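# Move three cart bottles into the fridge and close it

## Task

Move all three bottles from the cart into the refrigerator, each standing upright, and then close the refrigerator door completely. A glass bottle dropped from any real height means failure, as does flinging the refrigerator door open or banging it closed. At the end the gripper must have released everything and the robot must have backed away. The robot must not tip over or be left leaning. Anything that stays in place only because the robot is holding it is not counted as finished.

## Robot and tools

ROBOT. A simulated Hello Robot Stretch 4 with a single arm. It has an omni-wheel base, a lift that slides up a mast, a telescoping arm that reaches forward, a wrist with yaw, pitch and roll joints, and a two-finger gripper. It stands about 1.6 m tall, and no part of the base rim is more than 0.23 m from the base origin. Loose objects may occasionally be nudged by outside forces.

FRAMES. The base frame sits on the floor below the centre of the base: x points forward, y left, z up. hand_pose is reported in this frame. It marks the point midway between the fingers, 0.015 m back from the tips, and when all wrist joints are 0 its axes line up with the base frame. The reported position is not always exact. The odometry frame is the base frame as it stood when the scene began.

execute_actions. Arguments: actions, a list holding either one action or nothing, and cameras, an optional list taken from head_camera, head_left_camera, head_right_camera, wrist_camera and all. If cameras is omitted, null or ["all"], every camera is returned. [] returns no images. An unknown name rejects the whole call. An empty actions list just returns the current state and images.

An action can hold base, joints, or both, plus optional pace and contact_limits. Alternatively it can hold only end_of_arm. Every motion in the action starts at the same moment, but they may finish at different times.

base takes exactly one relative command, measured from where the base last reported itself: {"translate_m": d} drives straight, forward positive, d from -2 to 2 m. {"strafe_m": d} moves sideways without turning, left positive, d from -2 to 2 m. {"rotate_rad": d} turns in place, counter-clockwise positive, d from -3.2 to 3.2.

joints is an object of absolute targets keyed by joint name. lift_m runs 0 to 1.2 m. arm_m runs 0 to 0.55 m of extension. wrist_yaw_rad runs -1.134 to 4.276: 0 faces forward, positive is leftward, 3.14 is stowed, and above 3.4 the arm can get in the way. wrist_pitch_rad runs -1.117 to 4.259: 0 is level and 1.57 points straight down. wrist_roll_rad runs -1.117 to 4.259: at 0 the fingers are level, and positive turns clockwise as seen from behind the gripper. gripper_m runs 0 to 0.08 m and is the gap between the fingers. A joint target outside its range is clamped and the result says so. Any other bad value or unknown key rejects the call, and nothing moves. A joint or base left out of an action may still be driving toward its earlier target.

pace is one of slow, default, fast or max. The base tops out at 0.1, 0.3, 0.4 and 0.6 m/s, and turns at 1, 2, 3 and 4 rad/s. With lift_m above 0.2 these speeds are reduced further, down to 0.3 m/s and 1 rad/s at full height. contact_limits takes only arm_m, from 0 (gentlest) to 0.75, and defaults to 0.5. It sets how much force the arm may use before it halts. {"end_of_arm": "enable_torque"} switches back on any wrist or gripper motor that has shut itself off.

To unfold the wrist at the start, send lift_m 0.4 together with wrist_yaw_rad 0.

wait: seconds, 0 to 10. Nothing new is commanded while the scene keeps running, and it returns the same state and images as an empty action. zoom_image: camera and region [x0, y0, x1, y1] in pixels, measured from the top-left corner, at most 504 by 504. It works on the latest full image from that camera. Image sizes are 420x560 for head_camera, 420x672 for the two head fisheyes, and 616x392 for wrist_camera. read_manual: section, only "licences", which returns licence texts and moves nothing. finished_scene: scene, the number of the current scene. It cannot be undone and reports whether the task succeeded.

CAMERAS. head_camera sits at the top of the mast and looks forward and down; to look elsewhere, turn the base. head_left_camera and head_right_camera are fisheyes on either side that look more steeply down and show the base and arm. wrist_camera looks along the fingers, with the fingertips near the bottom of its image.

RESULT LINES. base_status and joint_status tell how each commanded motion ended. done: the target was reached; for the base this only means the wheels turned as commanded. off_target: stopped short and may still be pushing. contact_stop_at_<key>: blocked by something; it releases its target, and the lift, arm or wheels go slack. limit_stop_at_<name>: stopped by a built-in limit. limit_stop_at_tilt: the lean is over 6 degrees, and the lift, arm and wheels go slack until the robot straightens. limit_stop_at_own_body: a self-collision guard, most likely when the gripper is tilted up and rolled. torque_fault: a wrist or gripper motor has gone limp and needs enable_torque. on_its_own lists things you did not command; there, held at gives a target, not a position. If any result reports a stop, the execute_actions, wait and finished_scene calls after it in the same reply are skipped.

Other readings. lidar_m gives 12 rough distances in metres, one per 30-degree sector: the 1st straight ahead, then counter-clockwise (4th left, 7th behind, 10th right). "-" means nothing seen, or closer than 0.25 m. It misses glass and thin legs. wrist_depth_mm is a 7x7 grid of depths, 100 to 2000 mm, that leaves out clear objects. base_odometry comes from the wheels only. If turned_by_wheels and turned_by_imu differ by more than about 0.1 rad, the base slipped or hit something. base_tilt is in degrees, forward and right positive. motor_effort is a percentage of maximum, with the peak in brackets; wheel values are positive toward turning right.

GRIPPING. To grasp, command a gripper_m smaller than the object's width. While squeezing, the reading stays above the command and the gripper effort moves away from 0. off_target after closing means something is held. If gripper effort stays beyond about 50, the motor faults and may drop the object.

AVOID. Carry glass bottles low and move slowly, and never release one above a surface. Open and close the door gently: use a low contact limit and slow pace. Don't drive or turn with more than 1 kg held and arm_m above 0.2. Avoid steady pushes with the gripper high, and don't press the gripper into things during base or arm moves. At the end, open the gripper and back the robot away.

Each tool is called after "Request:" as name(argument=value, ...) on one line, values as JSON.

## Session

Request:
execute_actions(actions=[])

Scene clock: 0.00 s.
base_odometry: x=+0.000 y=+0.000 heading=+0.000 (m, m, rad; odometry frame)
turned_by_wheels: +0.000 (rad since the last result)
turned_by_imu: +0.000 (rad since the last result)
base_tilt: forward=-0.1 right=+0.3 (deg)
lidar_m: 1.24 1.49 2.23 1.61 0.59 0.61 0.77 1.45 1.47 1.39 1.14 3.30
base_status: not commanded
joint_positions: lift_m=+0.294 arm_m=-0.001 wrist_yaw_rad=+3.151 wrist_pitch_rad=-0.011 wrist_roll_rad=+0.014 gripper_m=+0.040
joint_status: not commanded
motor_effort: lift_m=+19 arm_m=-1 wrist_yaw_rad=+1 wrist_pitch_rad=-7 wrist_roll_rad=-1 gripper_m=+2 wheel_0=+0 wheel_1=-1 wheel_2=+1 (%)
hand_pose: x=-0.0434 y=+0.0854 z=+0.4748 quat_wxyz=(-0.005, +0.005, +0.007, +1.000) (m; base frame)
wrist_depth_mm: - 132 1708 1138 976 904 842 / - 117 155 1464 1464 1308 1205 / - 124 167 - 1708 1430 1229 / 135 135 1661 - 1708 1397 1229 / 1336 1499 1756 - 1708 1430 1205 / 1281 1464 154 1499 1430 1366 1205 / 1078 - 134 1098 101 1138 1138
pictures: head_camera, head_left_camera, head_right_camera, wrist_camera
Images, in order (width x height): head_camera 420x560, head_left_camera 420x672, head_right_camera 420x672, wrist_camera 616x392.

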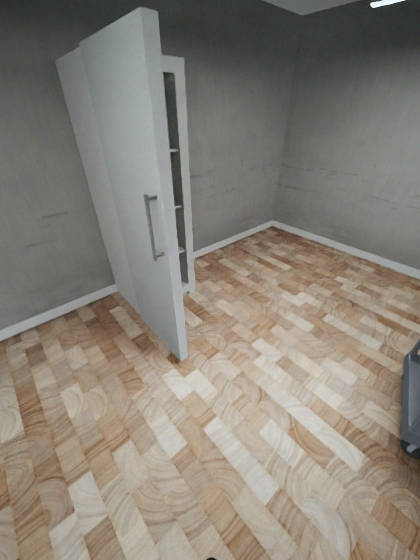

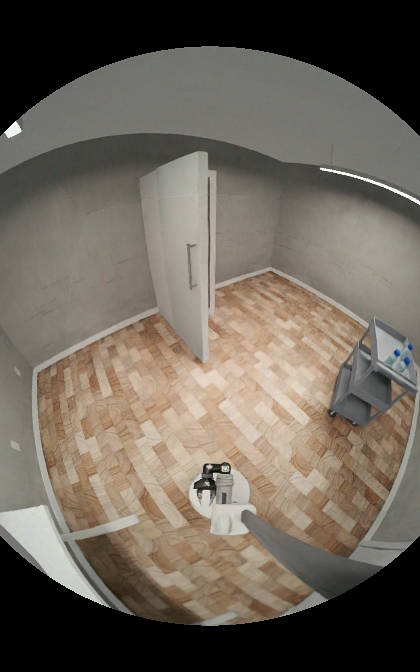

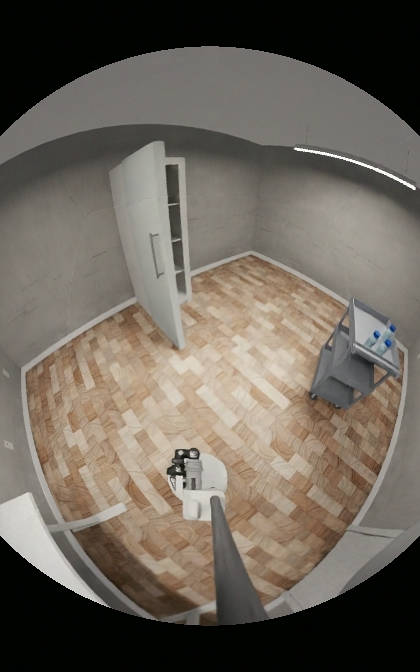

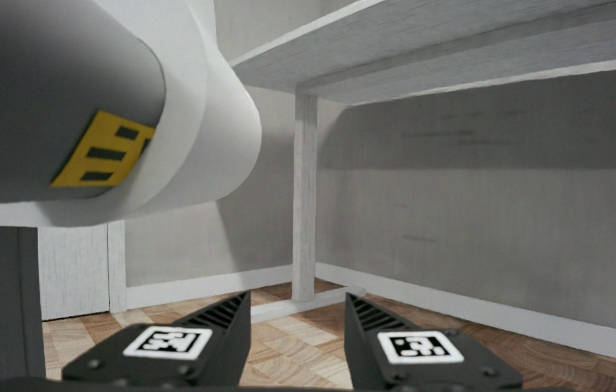

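Request:
execute_actions(actions=[{"base":{"rotate_rad":-1.05},"joints":{"lift_m":0.9,"wrist_yaw_rad":0,"gripper_m":0.08,"wrist_pitch_rad":0.4}}], cameras=[])

Request:
execute_actions(actions=[{"base":{"translate_m":0.65}}], cameras=["head_camera","wrist_camera","head_left_camera"])

Scene clock: 14.40 s.
base_odometry: x=+0.000 y=+0.000 heading=-1.050 (m, m, rad; odometry frame)
turned_by_wheels: -1.050 (rad since the last result)
turned_by_imu: -1.068 (rad since the last result)
base_tilt: forward=+0.0 right=+0.2 (deg)
lidar_m: 1.16 3.33 1.20 1.44 2.27 1.60 0.60 0.61 0.79 1.45 1.44 1.40
base_status: done
joint_positions: lift_m=+0.900 arm_m=-0.001 wrist_yaw_rad=+0.000 wrist_pitch_rad=+0.402 wrist_roll_rad=+0.014 gripper_m=+0.080
joint_status: all done
motor_effort: lift_m=+22(23) arm_m=-1(1) wrist_yaw_rad=+1(4) wrist_pitch_rad=-5(6) wrist_roll_rad=-1(1) gripper_m=+1(10) wheel_0=+1(7) wheel_1=+1(6) wheel_2=+2(9) (%)
hand_pose: x=+0.3658 y=-0.0874 z=+0.9947 quat_wxyz=(+0.980, +0.007, +0.200, -0.001) (m; base frame)
wrist_depth_mm: - - - - - - 1499 / - - - 1397 - - 1537 / - - 1618 1078 - - 1537 / - - 1618 1397 - - 1576 / 1863 1863 1708 1537 1863 1863 1576 / 1464 1499 1430 1397 1430 1576 1464 / - - 1281 1308 715 - -
pictures: none
No camera images: the call's "cameras" was empty. Leave "cameras" out to get every camera's image.

Scene clock: 18.07 s.
base_odometry: x=+0.324 y=-0.564 heading=-1.050 (m, m, rad; odometry frame)
turned_by_wheels: +0.000 (rad since the last result)
turned_by_imu: -0.001 (rad since the last result)
base_tilt: forward=-0.2 right=+0.4 (deg)
lidar_m: 0.48 0.97 2.68 1.19 2.37 2.32 1.30 1.30 1.48 1.33 1.37 0.62
base_status: done
joint_positions: lift_m=+0.900 arm_m=-0.001 wrist_yaw_rad=+0.000 wrist_pitch_rad=+0.402 wrist_roll_rad=+0.014 gripper_m=+0.080
joint_status: not commanded
motor_effort: lift_m=+21(22) arm_m=-1(1) wrist_yaw_rad=+1(1) wrist_pitch_rad=-5(5) wrist_roll_rad=-2(2) gripper_m=+2(2) wheel_0=+1(7) wheel_1=+0(5) wheel_2=+1(10) (%)
hand_pose: x=+0.3657 y=-0.0874 z=+0.9948 quat_wxyz=(+0.980, +0.007, +0.200, -0.001) (m; base frame)
wrist_depth_mm: - - - - - 1756 1397 / - - - - - 1808 1366 / - - 904 788 - 1863 1397 / - 788 654 525 668 1661 1430 / 1863 1661 517 445 445 1618 1430 / 1499 384 359 831 820 1537 1430 / - - 732 759 402 - -
pictures: head_camera, head_left_camera, wrist_camera
Images, in order (width x height): head_camera 420x560, head_left_camera 420x672, wrist_camera 616x392.

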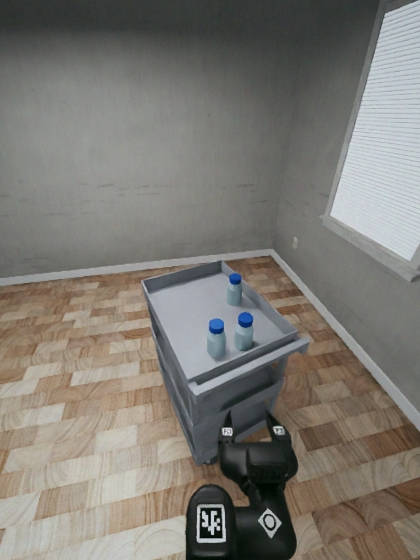

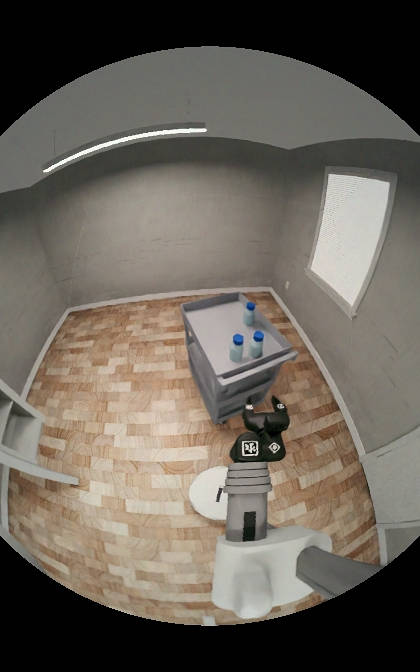

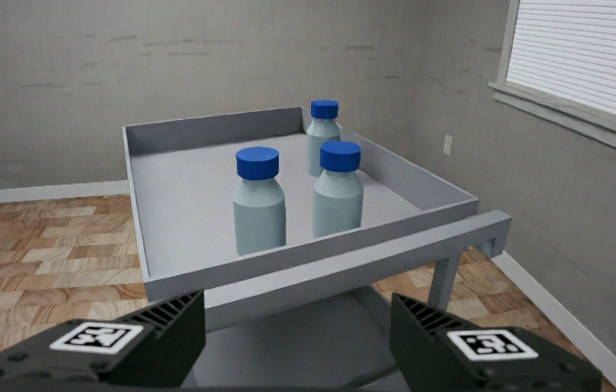

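Request:
execute_actions(actions=[{"base":{"strafe_m":0.66}}], cameras=[])

Request:
execute_actions(actions=[{"base":{"translate_m":0.58}}], cameras=[])

Request:
execute_actions(actions=[{"base":{"rotate_rad":-1.22},"joints":{"lift_m":0.85}}], cameras=["head_camera","wrist_camera"])

Scene clock: 32.50 s.
base_odometry: x=+0.896 y=-0.235 heading=-1.049 (m, m, rad; odometry frame)
turned_by_wheels: +0.000 (rad since the last result)
turned_by_imu: +0.004 (rad since the last result)
base_tilt: forward=+0.2 right=+0.3 (deg)
lidar_m: 2.53 2.51 1.94 1.16 0.53 2.12 2.20 1.44 1.74 2.00 0.78 0.82
base_status: done
joint_positions: lift_m=+0.900 arm_m=-0.001 wrist_yaw_rad=+0.000 wrist_pitch_rad=+0.402 wrist_roll_rad=+0.014 gripper_m=+0.080
joint_status: not commanded
motor_effort: lift_m=+21(21) arm_m=-1(0) wrist_yaw_rad=+0(2) wrist_pitch_rad=-5(5) wrist_roll_rad=-1(1) gripper_m=+1(0) wheel_0=+2(8) wheel_1=-1(9) wheel_2=+0(1) (%)
hand_pose: x=+0.3657 y=-0.0874 z=+0.9948 quat_wxyz=(+0.980, +0.007, +0.200, -0.001) (m; base frame)
wrist_depth_mm: 1863 - - - - - - / - - - - - - - / - - - - - 960 976 / - - - - - 732 615 / 1863 1808 1863 1921 1808 1098 1025 / 1464 1464 1464 1537 931 878 891 / - - 1308 1336 627 - -
pictures: none
No camera images: the call's "cameras" was empty. Leave "cameras" out to get every camera's image.

Scene clock: 35.90 s.
base_odometry: x=+1.185 y=-0.738 heading=-1.049 (m, m, rad; odometry frame)
turned_by_wheels: +0.000 (rad since the last result)
turned_by_imu: -0.001 (rad since the last result)
base_tilt: forward=+0.0 right=+0.3 (deg)
lidar_m: 1.94 1.99 2.07 1.30 1.14 0.88 2.78 2.00 2.09 0.53 0.50 0.54
base_status: done
joint_positions: lift_m=+0.900 arm_m=-0.001 wrist_yaw_rad=+0.000 wrist_pitch_rad=+0.402 wrist_roll_rad=+0.014 gripper_m=+0.080
joint_status: not commanded
motor_effort: lift_m=+21(21) arm_m=-1(1) wrist_yaw_rad=+1(2) wrist_pitch_rad=-5(6) wrist_roll_rad=-1(1) gripper_m=+0(4) wheel_0=+1(7) wheel_1=+1(7) wheel_2=+0(9) (%)
hand_pose: x=+0.3657 y=-0.0874 z=+0.9948 quat_wxyz=(+0.980, +0.007, +0.200, -0.001) (m; base frame)
wrist_depth_mm: 1430 1464 1537 1576 1661 1756 1808 / 1464 1576 1661 1708 1808 1808 1921 / 1576 1661 1708 1808 1863 - - / 1661 1756 1863 1921 - - - / 1756 1808 1863 1863 1921 1921 1863 / 1464 1464 1464 1537 1499 1537 1576 / - - 1281 1308 715 - -
pictures: none
No camera images: the call's "cameras" was empty. Leave "cameras" out to get every camera's image.

Scene clock: 37.80 s.
base_odometry: x=+1.185 y=-0.738 heading=-2.269 (m, m, rad; odometry frame)
turned_by_wheels: -1.220 (rad since the last result)
turned_by_imu: -1.242 (rad since the last result)
base_tilt: forward=+0.0 right=+0.1 (deg)
lidar_m: 0.48 0.51 1.98 1.97 2.16 1.85 1.28 0.90 2.81 2.01 2.20 0.54
base_status: done
joint_positions: lift_m=+0.850 arm_m=-0.001 wrist_yaw_rad=+0.000 wrist_pitch_rad=+0.402 wrist_roll_rad=+0.014 gripper_m=+0.080
joint_status: all done
motor_effort: lift_m=+16(19) arm_m=-1(1) wrist_yaw_rad=+0(1) wrist_pitch_rad=-6(6) wrist_roll_rad=-2(2) gripper_m=+2(2) wheel_0=+0(6) wheel_1=+2(5) wheel_2=+0(5) (%)
hand_pose: x=+0.3657 y=-0.0874 z=+0.9452 quat_wxyz=(+0.980, +0.007, +0.200, -0.001) (m; base frame)
wrist_depth_mm: 1661 1576 1576 1499 1464 1397 1366 / 1756 1708 1661 1618 1537 1499 1397 / 707 707 732 707 707 1576 1537 / 574 580 580 473 535 1661 1576 / 439 449 340 347 359 375 1756 / 334 332 353 366 366 1397 1464 / - - 683 699 298 - -
pictures: head_camera, wrist_camera
Images, in order (width x height): head_camera 420x560, wrist_camera 616x392.

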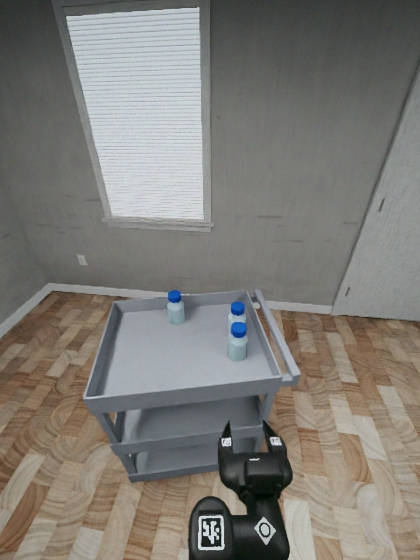

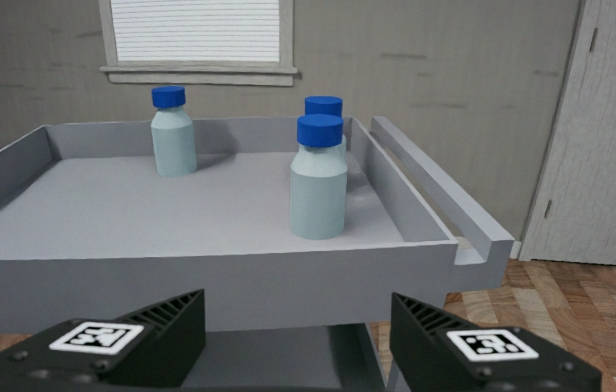

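Request:
execute_actions(actions=[{"base":{"rotate_rad":-0.017},"joints":{"arm_m":0.27}}], cameras=[])

Request:
execute_actions(actions=[{"joints":{"lift_m":0.79}}], cameras=["wrist_camera"])

Scene clock: 45.97 s.
base_odometry: x=+1.185 y=-0.738 heading=-2.286 (m, m, rad; odometry frame)
turned_by_wheels: -0.017 (rad since the last result)
turned_by_imu: -0.016 (rad since the last result)
base_tilt: forward=+0.1 right=+0.4 (deg)
lidar_m: 0.50 0.46 1.97 1.95 2.13 1.85 1.26 0.90 2.81 2.01 2.17 0.53
base_status: done
joint_positions: lift_m=+0.850 arm_m=+0.269 wrist_yaw_rad=+0.000 wrist_pitch_rad=+0.402 wrist_roll_rad=+0.014 gripper_m=+0.080
joint_status: all done
motor_effort: lift_m=+16(16) arm_m=+6(3) wrist_yaw_rad=+0(1) wrist_pitch_rad=-6(6) wrist_roll_rad=-1(2) gripper_m=+3(3) wheel_0=+0(3) wheel_1=+0(5) wheel_2=+1(3) (%)
hand_pose: x=+0.6355 y=-0.0874 z=+0.9452 quat_wxyz=(+0.980, +0.007, +0.200, -0.001) (m; base frame)
wrist_depth_mm: 1366 1336 1308 1281 1229 1205 1138 / 1430 1397 1366 1336 1281 1255 1229 / 1499 1499 1464 1397 1397 1336 1308 / 377 488 508 304 473 1397 1366 / 407 424 449 206 389 1464 1430 / 357 357 355 204 246 282 1464 / - - 298 209 186 - -
pictures: none
No camera images: the call's "cameras" was empty. Leave "cameras" out to get every camera's image.

Scene clock: 47.13 s.
base_odometry: x=+1.185 y=-0.738 heading=-2.286 (m, m, rad; odometry frame)
turned_by_wheels: +0.000 (rad since the last result)
turned_by_imu: +0.000 (rad since the last result)
base_tilt: forward=+0.0 right=+0.3 (deg)
lidar_m: 0.49 0.52 2.00 1.94 2.13 1.88 1.26 0.87 2.78 2.00 2.16 0.57
base_status: not commanded
joint_positions: lift_m=+0.790 arm_m=+0.269 wrist_yaw_rad=+0.000 wrist_pitch_rad=+0.402 wrist_roll_rad=+0.014 gripper_m=+0.080
joint_status: all done
motor_effort: lift_m=+16(14) arm_m=+6(6) wrist_yaw_rad=+1(1) wrist_pitch_rad=-6(6) wrist_roll_rad=-2(2) gripper_m=+2(2) wheel_0=+0(0) wheel_1=+0(1) wheel_2=+1(1) (%)
hand_pose: x=+0.6355 y=-0.0874 z=+0.8852 quat_wxyz=(+0.980, +0.007, +0.200, -0.001) (m; base frame)
wrist_depth_mm: 1366 1336 1281 1281 1255 1182 1160 / 347 1430 1366 1336 1308 1229 1205 / 351 462 480 185 449 1336 1281 / 375 421 452 171 379 320 1366 / 338 345 347 183 324 258 242 / 274 276 273 189 203 214 221 / - - 232 206 183 - -
pictures: wrist_camera
Images, in order (width x height): wrist_camera 616x392.

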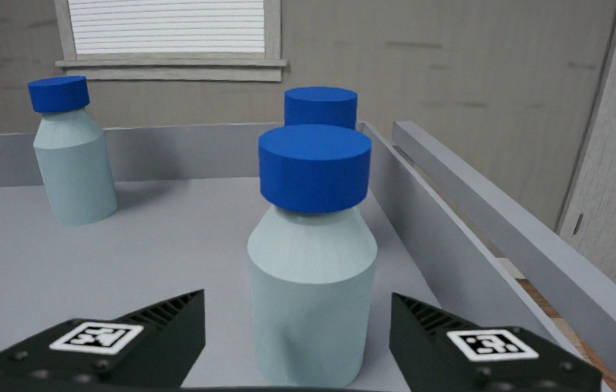

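Request:
execute_actions(actions=[{"base":{"rotate_rad":-0.009},"joints":{"lift_m":0.768,"arm_m":0.34},"pace":"slow"}], cameras=["wrist_camera"])

Request:
execute_actions(actions=[{"joints":{"gripper_m":0.04}}], cameras=[])

Request:
execute_actions(actions=[{"joints":{"lift_m":0.93}}], cameras=[])

Request:
execute_actions(actions=[{"joints":{"arm_m":0.1},"base":{"rotate_rad":3.0},"pace":"slow"}], cameras=["head_camera"])

Scene clock: 60.50 s.
base_odometry: x=+1.185 y=-0.738 heading=-2.295 (m, m, rad; odometry frame)
turned_by_wheels: -0.009 (rad since the last result)
turned_by_imu: -0.008 (rad since the last result)
base_tilt: forward=+0.0 right=+0.1 (deg)
lidar_m: 0.48 0.50 1.99 1.95 2.14 1.87 1.28 0.89 2.80 1.99 2.17 0.58
base_status: done
joint_positions: lift_m=+0.768 arm_m=+0.339 wrist_yaw_rad=+0.000 wrist_pitch_rad=+0.402 wrist_roll_rad=+0.014 gripper_m=+0.080
joint_status: all done
motor_effort: lift_m=+16(16) arm_m=+6(1) wrist_yaw_rad=+3(2) wrist_pitch_rad=-6(5) wrist_roll_rad=-1(1) gripper_m=+2(1) wheel_0=+1(3) wheel_1=+0(2) wheel_2=+3(3) (%)
hand_pose: x=+0.7055 y=-0.0874 z=+0.8632 quat_wxyz=(+0.980, +0.007, +0.200, -0.001) (m; base frame)
wrist_depth_mm: 1281 1255 1229 1182 1160 1118 1118 / 1336 1336 1281 200 1205 1205 1182 / 377 397 397 120 373 1255 1255 / 317 394 377 - 281 268 1308 / 301 306 283 106 286 228 212 / 244 246 120 111 134 190 161 / - - 119 109 120 - -
pictures: wrist_camera
Images, in order (width x height): wrist_camera 616x392.

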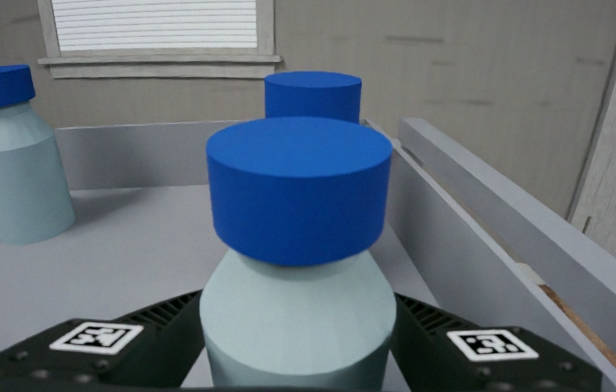

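Scene clock: 61.40 s.
base_odometry: x=+1.185 y=-0.738 heading=-2.295 (m, m, rad; odometry frame)
turned_by_wheels: +0.000 (rad since the last result)
turned_by_imu: +0.000 (rad since the last result)
base_tilt: forward=+0.0 right=+0.2 (deg)
lidar_m: 0.50 0.51 1.99 1.96 2.11 1.85 1.28 0.89 2.84 2.00 2.16 0.56
base_status: not commanded
joint_positions: lift_m=+0.768 arm_m=+0.339 wrist_yaw_rad=+0.000 wrist_pitch_rad=+0.402 wrist_roll_rad=+0.014 gripper_m=+0.068
joint_status: gripper_m off_target (ended at +0.068, target +0.040)
on_its_own: gripper_m is held at +0.064, not at your +0.040, by its contact guard: the fingers met something
motor_effort: lift_m=+16(16) arm_m=+6(6) wrist_yaw_rad=+1(1) wrist_pitch_rad=-6(5) wrist_roll_rad=-1(2) gripper_m=-38(41) wheel_0=+1(1) wheel_1=+0(0) wheel_2=+3(3) (%)
hand_pose: x=+0.7055 y=-0.0875 z=+0.8632 quat_wxyz=(+0.980, +0.007, +0.200, -0.001) (m; base frame)
wrist_depth_mm: 1308 1255 1229 1205 1138 1138 1098 / 1366 1308 1308 200 1205 1182 1160 / 379 394 392 120 370 1281 1255 / 317 397 377 - 281 267 1308 / 301 304 208 109 285 229 212 / 243 248 119 111 130 190 160 / - - 115 109 116 - -
pictures: none
No camera images: the call's "cameras" was empty. Leave "cameras" out to get every camera's image.

Scene clock: 63.17 s.
base_odometry: x=+1.185 y=-0.738 heading=-2.295 (m, m, rad; odometry frame)
turned_by_wheels: +0.000 (rad since the last result)
turned_by_imu: +0.000 (rad since the last result)
base_tilt: forward=+0.0 right=+0.3 (deg)
lidar_m: 0.50 0.52 1.99 1.94 2.11 1.85 1.28 0.91 2.82 2.00 2.14 0.55
base_status: not commanded
joint_positions: lift_m=+0.930 arm_m=+0.339 wrist_yaw_rad=+0.000 wrist_pitch_rad=+0.405 wrist_roll_rad=+0.013 gripper_m=+0.068
joint_status: all done
on_its_own: gripper_m is held at +0.064, not at your +0.040, by its contact guard: the fingers met something
motor_effort: lift_m=+23(23) arm_m=+6(6) wrist_yaw_rad=+2(2) wrist_pitch_rad=-15(15) wrist_roll_rad=-1(1) gripper_m=-37(38) wheel_0=+1(0) wheel_1=+0(0) wheel_2=+2(3) (%)
hand_pose: x=+0.7053 y=-0.0875 z=+1.0240 quat_wxyz=(+0.980, +0.007, +0.201, -0.001) (m; base frame)
wrist_depth_mm: 1281 1255 1205 1205 1160 1160 1098 / 1366 1336 1281 1255 1255 1205 1160 / 1499 1430 1336 120 1281 1281 1255 / 1576 1576 1464 - 1366 1397 1308 / 345 469 297 110 488 1499 1397 / 347 449 118 111 130 1537 1499 / - - 115 109 116 - -
pictures: none
No camera images: the call's "cameras" was empty. Leave "cameras" out to get every camera's image.

Scene clock: 67.47 s.
base_odometry: x=+1.185 y=-0.738 heading=+0.705 (m, m, rad; odometry frame)
turned_by_wheels: +3.000 (rad since the last result)
turned_by_imu: +3.056 (rad since the last result)
base_tilt: forward=-0.2 right=+0.3 (deg)
lidar_m: 0.43 0.90 0.92 1.96 2.06 0.57 0.50 0.51 0.61 1.95 2.04 1.88
base_status: done
joint_positions: lift_m=+0.930 arm_m=+0.101 wrist_yaw_rad=+0.000 wrist_pitch_rad=+0.405 wrist_roll_rad=+0.014 gripper_m=+0.068
joint_status: all done
on_its_own: gripper_m is held at +0.064, not at your +0.040, by its contact guard: the fingers met something
motor_effort: lift_m=+24(24) arm_m=-6(5) wrist_yaw_rad=+1(1) wrist_pitch_rad=-14(14) wrist_roll_rad=-1(2) gripper_m=-36(37) wheel_0=-1(6) wheel_1=-3(5) wheel_2=-1(6) (%)
hand_pose: x=+0.4675 y=-0.0874 z=+1.0240 quat_wxyz=(+0.980, +0.007, +0.201, -0.001) (m; base frame)
wrist_depth_mm: 976 1205 1060 1366 1366 1366 1336 / 946 1138 991 1430 1397 1430 1397 / 1008 1397 931 119 1537 1499 1499 / 1042 1281 1308 - 1576 1618 1618 / 1060 1281 621 109 1708 1708 1708 / 1042 1281 118 111 130 1576 1576 / - - 115 109 116 - -
pictures: head_camera
Images, in order (width x height): head_camera 420x560.

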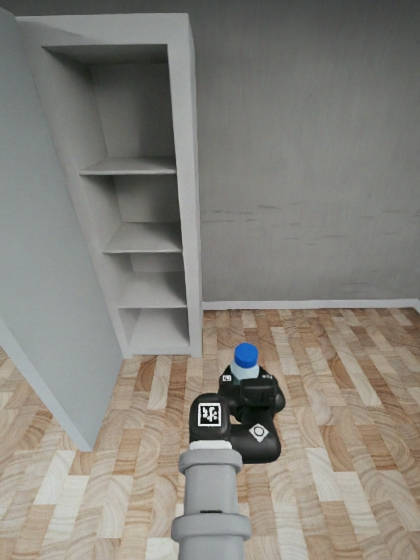

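Request:
execute_actions(actions=[{"base":{"rotate_rad":0.32},"pace":"slow"}], cameras=[])

Request:
execute_actions(actions=[{"base":{"translate_m":0.75}}], cameras=["head_camera","wrist_camera"])

Scene clock: 84.60 s.
base_odometry: x=+1.185 y=-0.738 heading=+1.024 (m, m, rad; odometry frame)
turned_by_wheels: +0.320 (rad since the last result)
turned_by_imu: +0.326 (rad since the last result)
base_tilt: forward=+0.0 right=+0.2 (deg)
lidar_m: 0.49 0.90 2.76 1.98 2.11 0.53 0.48 0.54 1.97 1.98 2.07 1.31
base_status: done
joint_positions: lift_m=+0.930 arm_m=+0.101 wrist_yaw_rad=+0.000 wrist_pitch_rad=+0.405 wrist_roll_rad=+0.014 gripper_m=+0.068
joint_status: not commanded
on_its_own: gripper_m is held at +0.064, not at your +0.040, by its contact guard: the fingers met something
motor_effort: lift_m=+24(24) arm_m=-6(6) wrist_yaw_rad=+0(1) wrist_pitch_rad=-14(14) wrist_roll_rad=-2(1) gripper_m=-38(37) wheel_0=-2(5) wheel_1=-1(5) wheel_2=-2(6) (%)
hand_pose: x=+0.4675 y=-0.0874 z=+1.0240 quat_wxyz=(+0.980, +0.007, +0.201, -0.001) (m; base frame)
wrist_depth_mm: 609 750 1008 1281 1060 1229 1182 / 615 768 1025 1308 946 1308 1229 / 640 809 976 120 946 1397 1308 / 647 842 1042 - 976 1464 1366 / 668 866 597 110 1118 1537 1430 / 676 809 118 111 130 1537 1537 / - - 115 109 116 - -
pictures: none
No camera images: the call's "cameras" was empty. Leave "cameras" out to get every camera's image.

Scene clock: 88.57 s.
base_odometry: x=+1.575 y=-0.097 heading=+1.025 (m, m, rad; odometry frame)
turned_by_wheels: +0.000 (rad since the last result)
turned_by_imu: -0.001 (rad since the last result)
base_tilt: forward=-0.2 right=+0.2 (deg)
lidar_m: 0.47 0.43 0.36 0.38 2.14 1.28 1.25 2.46 2.20 2.08 1.24 0.53
base_status: done
joint_positions: lift_m=+0.930 arm_m=+0.101 wrist_yaw_rad=+0.000 wrist_pitch_rad=+0.405 wrist_roll_rad=+0.014 gripper_m=+0.068
joint_status: not commanded
on_its_own: gripper_m is held at +0.064, not at your +0.040, by its contact guard: the fingers met something
motor_effort: lift_m=+23(24) arm_m=-6(6) wrist_yaw_rad=+0(1) wrist_pitch_rad=-14(13) wrist_roll_rad=-2(1) gripper_m=-38(37) wheel_0=+0(6) wheel_1=+0(7) wheel_2=+2(8) (%)
hand_pose: x=+0.4674 y=-0.0874 z=+1.0241 quat_wxyz=(+0.980, +0.007, +0.201, -0.001) (m; base frame)
wrist_depth_mm: 327 410 574 627 580 539 445 / 330 421 597 661 609 569 427 / 342 439 530 120 627 597 404 / 355 433 449 - 455 484 375 / 379 387 237 109 359 375 347 / 410 436 119 111 130 303 300 / - - 115 109 116 - -
pictures: head_camera, wrist_camera
Images, in order (width x height): head_camera 420x560, wrist_camera 616x392.

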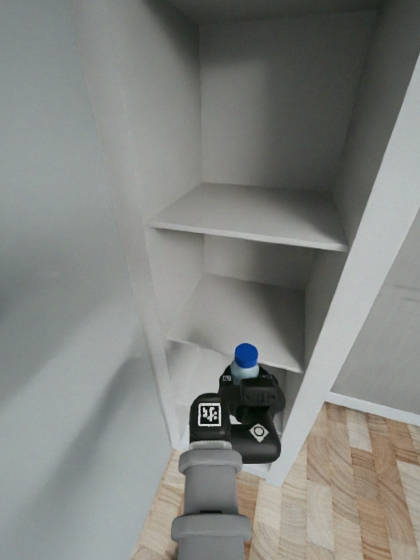

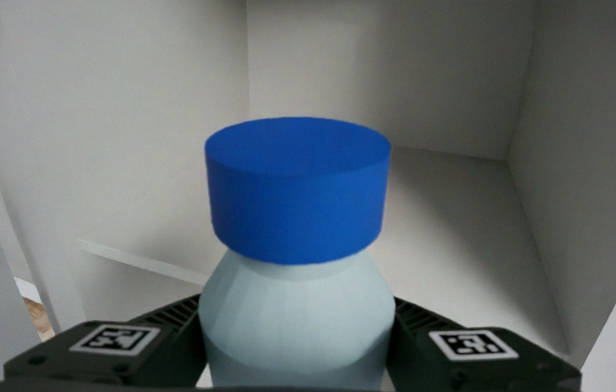

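Shelf about 5 mm higher.

Request:
execute_actions(actions=[{"joints":{"arm_m":0.53}}], cameras=[])

Request:
execute_actions(actions=[{"joints":{"lift_m":0.895},"pace":"slow"}], cameras=[])

Request:
execute_actions(actions=[{"joints":{"gripper_m":0.08}}], cameras=[])

Request:
execute_actions(actions=[{"joints":{"arm_m":0.1},"base":{"translate_m":-0.75}}], cameras=["wrist_camera"])

Request:
execute_actions(actions=[{"base":{"rotate_rad":2.843}}], cameras=[])

Request:
execute_actions(actions=[{"joints":{"arm_m":0.33}}], cameras=[])

Request:
execute_actions(actions=[{"joints":{"lift_m":0.79}}], cameras=["wrist_camera"])

Scene clock: 101.83 s.
base_odometry: x=+1.575 y=-0.097 heading=+1.025 (m, m, rad; odometry frame)
turned_by_wheels: +0.000 (rad since the last result)
turned_by_imu: +0.001 (rad since the last result)
base_tilt: forward=+0.1 right=+0.2 (deg)
lidar_m: 0.55 0.43 0.37 0.37 2.12 1.28 1.24 2.48 2.20 2.10 1.27 0.55
base_status: not commanded
joint_positions: lift_m=+0.930 arm_m=+0.529 wrist_yaw_rad=+0.000 wrist_pitch_rad=+0.405 wrist_roll_rad=+0.014 gripper_m=+0.068
joint_status: all done
on_its_own: gripper_m is held at +0.064, not at your +0.040, by its contact guard: the fingers met something
motor_effort: lift_m=+23(23) arm_m=+6(8) wrist_yaw_rad=+0(1) wrist_pitch_rad=-14(13) wrist_roll_rad=-2(1) gripper_m=-39(38) wheel_0=+0(0) wheel_1=+1(0) wheel_2=+2(2) (%)
hand_pose: x=+0.8953 y=-0.0874 z=+1.0241 quat_wxyz=(+0.980, +0.007, +0.201, -0.001) (m; base frame)
wrist_depth_mm: 192 239 251 233 217 202 - / 193 249 266 248 229 213 203 / 200 257 272 119 238 226 213 / 206 267 312 - 251 240 227 / 211 274 231 106 272 255 241 / 214 255 118 111 130 271 257 / - - 115 109 116 - -
pictures: none
No camera images: the call's "cameras" was empty. Leave "cameras" out to get every camera's image.

Scene clock: 102.97 s.
base_odometry: x=+1.575 y=-0.097 heading=+1.025 (m, m, rad; odometry frame)
turned_by_wheels: +0.000 (rad since the last result)
turned_by_imu: +0.000 (rad since the last result)
base_tilt: forward=-0.1 right=+0.1 (deg)
lidar_m: 0.56 0.42 0.37 0.37 2.12 1.29 1.24 2.48 2.21 2.03 1.26 0.53
base_status: not commanded
joint_positions: lift_m=+0.895 arm_m=+0.529 wrist_yaw_rad=+0.000 wrist_pitch_rad=+0.405 wrist_roll_rad=+0.014 gripper_m=+0.068
joint_status: all done
on_its_own: gripper_m is held at +0.064, not at your +0.040, by its contact guard: the fingers met something
motor_effort: lift_m=+17(22) arm_m=+6(6) wrist_yaw_rad=+0(0) wrist_pitch_rad=-14(14) wrist_roll_rad=-1(1) gripper_m=-37(37) wheel_0=+0(1) wheel_1=+1(1) wheel_2=+2(2) (%)
hand_pose: x=+0.8953 y=-0.0874 z=+0.9896 quat_wxyz=(+0.980, +0.007, +0.201, -0.001) (m; base frame)
wrist_depth_mm: 191 239 251 234 217 202 - / 193 248 266 248 229 213 203 / 201 256 272 119 238 226 213 / 206 267 310 - 252 240 228 / 211 274 208 109 271 255 241 / 214 246 118 111 130 253 251 / - - 115 109 116 - -
pictures: none
No camera images: the call's "cameras" was empty. Leave "cameras" out to get every camera's image.

Scene clock: 103.80 s.
base_odometry: x=+1.575 y=-0.097 heading=+1.025 (m, m, rad; odometry frame)
turned_by_wheels: +0.000 (rad since the last result)
turned_by_imu: +0.000 (rad since the last result)
base_tilt: forward=+0.0 right=+0.0 (deg)
lidar_m: 0.56 0.43 0.38 0.37 2.08 1.31 1.23 2.49 2.21 2.03 1.27 0.56
base_status: not commanded
joint_positions: lift_m=+0.895 arm_m=+0.529 wrist_yaw_rad=+0.000 wrist_pitch_rad=+0.403 wrist_roll_rad=+0.014 gripper_m=+0.080
joint_status: all done
motor_effort: lift_m=+17(17) arm_m=+6(5) wrist_yaw_rad=+0(1) wrist_pitch_rad=-8(13) wrist_roll_rad=-1(2) gripper_m=+2(39) wheel_0=+0(0) wheel_1=+1(1) wheel_2=+2(2) (%)
hand_pose: x=+0.8955 y=-0.0874 z=+0.9900 quat_wxyz=(+0.980, +0.007, +0.200, -0.001) (m; base frame)
wrist_depth_mm: 192 240 251 233 218 203 - / 194 249 267 247 230 213 202 / 200 258 272 120 239 226 213 / 206 267 312 - 253 240 226 / 211 273 286 103 271 254 240 / 211 243 121 111 136 256 251 / - - 118 110 120 - -
pictures: none
No camera images: the call's "cameras" was empty. Leave "cameras" out to get every camera's image.

Scene clock: 107.77 s.
base_odometry: x=+1.185 y=-0.738 heading=+1.024 (m, m, rad; odometry frame)
turned_by_wheels: +0.000 (rad since the last result)
turned_by_imu: +0.003 (rad since the last result)
base_tilt: forward=+0.0 right=+0.1 (deg)
lidar_m: 1.14 0.91 2.74 1.94 2.09 0.50 0.49 0.56 1.97 1.97 2.06 1.27
base_status: done
joint_positions: lift_m=+0.895 arm_m=+0.101 wrist_yaw_rad=+0.000 wrist_pitch_rad=+0.402 wrist_roll_rad=+0.014 gripper_m=+0.080
joint_status: all done
motor_effort: lift_m=+17(17) arm_m=-6(6) wrist_yaw_rad=+0(0) wrist_pitch_rad=-6(7) wrist_roll_rad=-2(1) gripper_m=+2(2) wheel_0=-1(5) wheel_1=+1(7) wheel_2=-1(9) (%)
hand_pose: x=+0.4676 y=-0.0874 z=+0.9901 quat_wxyz=(+0.980, +0.007, +0.200, -0.001) (m; base frame)
wrist_depth_mm: 609 759 1008 1255 1118 1205 1182 / 615 778 1025 1281 931 1281 1229 / 634 798 1118 1464 1366 1366 1281 / 654 854 1182 1308 1255 1464 1397 / 668 866 1255 1576 1537 1576 1430 / 668 778 1336 1366 1138 1537 1499 / - - 1255 1281 683 - -
pictures: wrist_camera
Images, in order (width x height): wrist_camera 616x392.

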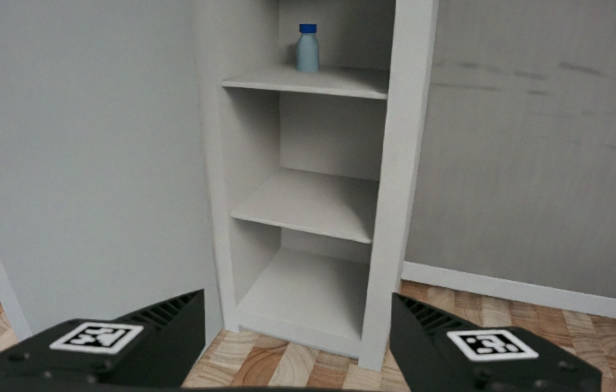

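Scene clock: 110.53 s.
base_odometry: x=+1.185 y=-0.738 heading=-2.416 (m, m, rad; odometry frame)
turned_by_wheels: +2.843 (rad since the last result)
turned_by_imu: +2.896 (rad since the last result)
base_tilt: forward=-0.1 right=+0.2 (deg)
lidar_m: 0.50 0.49 2.03 1.96 2.08 1.89 1.29 0.91 1.01 1.99 2.11 0.57
base_status: done
joint_positions: lift_m=+0.895 arm_m=+0.101 wrist_yaw_rad=+0.000 wrist_pitch_rad=+0.402 wrist_roll_rad=+0.014 gripper_m=+0.080
joint_status: not commanded
motor_effort: lift_m=+17(17) arm_m=-6(7) wrist_yaw_rad=+0(2) wrist_pitch_rad=-7(7) wrist_roll_rad=-1(2) gripper_m=+2(3) wheel_0=-2(8) wheel_1=+0(4) wheel_2=-1(10) (%)
hand_pose: x=+0.4677 y=-0.0874 z=+0.9901 quat_wxyz=(+0.980, +0.007, +0.200, -0.001) (m; base frame)
wrist_depth_mm: 1464 1430 1397 1397 1397 1366 1308 / 1464 1537 1499 1464 1499 1430 1397 / 1661 1576 1576 1576 1576 1537 1499 / 609 609 647 621 1708 1661 1618 / 517 525 508 517 477 1708 1708 / 418 421 415 433 351 1537 1499 / - - 362 294 222 - -
pictures: none
No camera images: the call's "cameras" was empty. Leave "cameras" out to get every camera's image.

Scene clock: 112.33 s.
base_odometry: x=+1.185 y=-0.738 heading=-2.416 (m, m, rad; odometry frame)
turned_by_wheels: +0.000 (rad since the last result)
turned_by_imu: +0.000 (rad since the last result)
base_tilt: forward=-0.1 right=+0.2 (deg)
lidar_m: 0.50 0.48 2.02 1.96 2.09 1.89 1.26 0.91 1.01 2.00 2.11 0.57
base_status: not commanded
joint_positions: lift_m=+0.895 arm_m=+0.329 wrist_yaw_rad=+0.000 wrist_pitch_rad=+0.402 wrist_roll_rad=+0.014 gripper_m=+0.080
joint_status: all done
motor_effort: lift_m=+18(17) arm_m=+6(3) wrist_yaw_rad=+0(1) wrist_pitch_rad=-6(7) wrist_roll_rad=-1(1) gripper_m=+3(2) wheel_0=-2(2) wheel_1=+0(0) wheel_2=-1(1) (%)
hand_pose: x=+0.6955 y=-0.0874 z=+0.9901 quat_wxyz=(+0.980, +0.007, +0.200, -0.001) (m; base frame)
wrist_depth_mm: 1229 1205 1229 1205 1182 1160 1160 / 1308 1281 1255 1281 1255 1229 1205 / 1397 1366 1366 1366 1336 1308 1281 / 1499 1499 1464 1430 1430 1430 1366 / 445 462 283 488 1537 1537 1464 / 407 421 277 427 347 1537 1537 / - - 285 353 213 - -
pictures: none
No camera images: the call's "cameras" was empty. Leave "cameras" out to get every camera's image.

Scene clock: 113.80 s.
base_odometry: x=+1.185 y=-0.738 heading=-2.416 (m, m, rad; odometry frame)
turned_by_wheels: +0.000 (rad since the last result)
turned_by_imu: +0.000 (rad since the last result)
base_tilt: forward=+0.0 right=+0.2 (deg)
lidar_m: 0.49 0.49 2.04 1.95 2.08 1.86 1.27 0.89 1.03 2.00 2.13 0.57
base_status: not commanded
joint_positions: lift_m=+0.790 arm_m=+0.329 wrist_yaw_rad=+0.000 wrist_pitch_rad=+0.402 wrist_roll_rad=+0.014 gripper_m=+0.080
joint_status: all done
motor_effort: lift_m=+16(16) arm_m=+6(6) wrist_yaw_rad=+1(1) wrist_pitch_rad=-6(6) wrist_roll_rad=-2(1) gripper_m=+2(2) wheel_0=-2(2) wheel_1=+0(0) wheel_2=-1(2) (%)
hand_pose: x=+0.6955 y=-0.0874 z=+0.8852 quat_wxyz=(+0.980, +0.007, +0.200, -0.001) (m; base frame)
wrist_depth_mm: 1255 1229 1205 1205 1182 1182 1138 / 1281 1281 1281 1255 1255 1229 1205 / 1366 424 223 452 1336 1308 1308 / 404 418 234 407 338 1397 1397 / 338 342 245 336 254 1464 1499 / 276 277 260 285 208 193 1366 / - - 236 244 174 - -
pictures: wrist_camera
Images, in order (width x height): wrist_camera 616x392.

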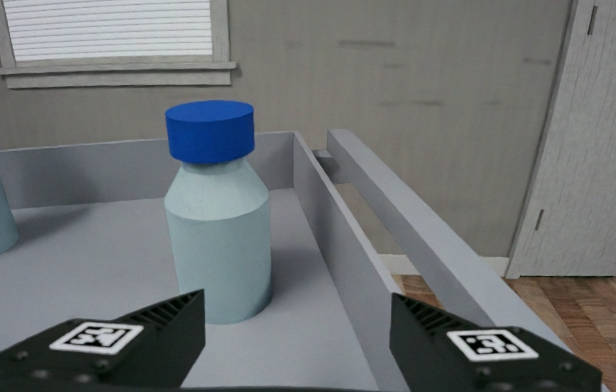

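Offset ≈0.057 → 0.07 rad.

Request:
execute_actions(actions=[{"base":{"rotate_rad":0.07},"pace":"slow"}], cameras=[])

Request:
execute_actions(actions=[{"joints":{"lift_m":0.768}}], cameras=["wrist_camera"])

Scene clock: 121.13 s.
base_odometry: x=+1.185 y=-0.738 heading=-2.346 (m, m, rad; odometry frame)
turned_by_wheels: +0.070 (rad since the last result)
turned_by_imu: +0.072 (rad since the last result)
base_tilt: forward=+0.0 right=+0.3 (deg)
lidar_m: 0.48 0.50 1.99 1.94 2.13 1.85 1.27 0.91 2.82 1.98 2.15 0.57
base_status: done
joint_positions: lift_m=+0.790 arm_m=+0.329 wrist_yaw_rad=+0.000 wrist_pitch_rad=+0.402 wrist_roll_rad=+0.014 gripper_m=+0.080
joint_status: not commanded
motor_effort: lift_m=+16(17) arm_m=+6(6) wrist_yaw_rad=+1(1) wrist_pitch_rad=-6(6) wrist_roll_rad=-1(2) gripper_m=+2(3) wheel_0=-2(5) wheel_1=-1(1) wheel_2=-1(7) (%)
hand_pose: x=+0.6955 y=-0.0874 z=+0.8852 quat_wxyz=(+0.980, +0.007, +0.200, -0.001) (m; base frame)
wrist_depth_mm: 1281 1255 1255 1205 1182 1160 1118 / 1397 1366 1336 1255 1255 1229 1182 / 402 1366 424 220 1308 1281 1255 / 325 421 427 231 364 340 1336 / 325 345 345 238 322 249 1366 / 276 276 273 259 265 208 207 / - - 236 243 193 - -
pictures: none
No camera images: the call's "cameras" was empty. Leave "cameras" out to get every camera's image.

Scene clock: 121.97 s.
base_odometry: x=+1.185 y=-0.738 heading=-2.346 (m, m, rad; odometry frame)
turned_by_wheels: +0.000 (rad since the last result)
turned_by_imu: +0.000 (rad since the last result)
base_tilt: forward=-0.1 right=+0.2 (deg)
lidar_m: 0.51 0.47 1.97 1.95 2.14 1.87 1.28 0.88 2.82 1.99 2.16 0.55
base_status: not commanded
joint_positions: lift_m=+0.768 arm_m=+0.329 wrist_yaw_rad=+0.000 wrist_pitch_rad=+0.402 wrist_roll_rad=+0.014 gripper_m=+0.080
joint_status: all done
motor_effort: lift_m=+16(16) arm_m=+6(6) wrist_yaw_rad=+0(0) wrist_pitch_rad=-6(6) wrist_roll_rad=-1(1) gripper_m=+4(1) wheel_0=-2(2) wheel_1=-1(1) wheel_2=-1(1) (%)
hand_pose: x=+0.6955 y=-0.0874 z=+0.8632 quat_wxyz=(+0.980, +0.007, +0.200, -0.001) (m; base frame)
wrist_depth_mm: 1281 1281 1229 1229 1205 1138 1098 / 1336 1366 1281 211 1255 1205 1205 / 387 404 418 220 392 1281 1255 / 325 397 397 224 324 267 1308 / 301 304 309 237 300 221 213 / 245 246 243 250 245 185 181 / - - 211 216 180 - -
pictures: wrist_camera
Images, in order (width x height): wrist_camera 616x392.

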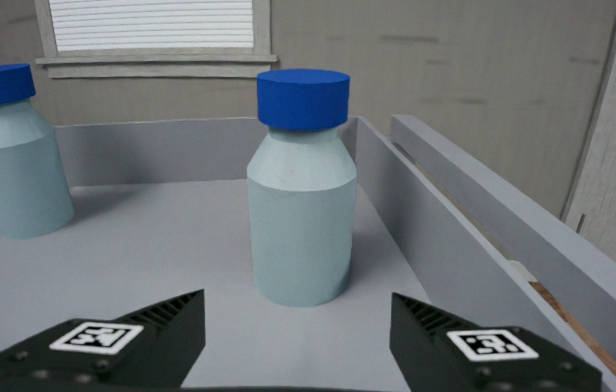

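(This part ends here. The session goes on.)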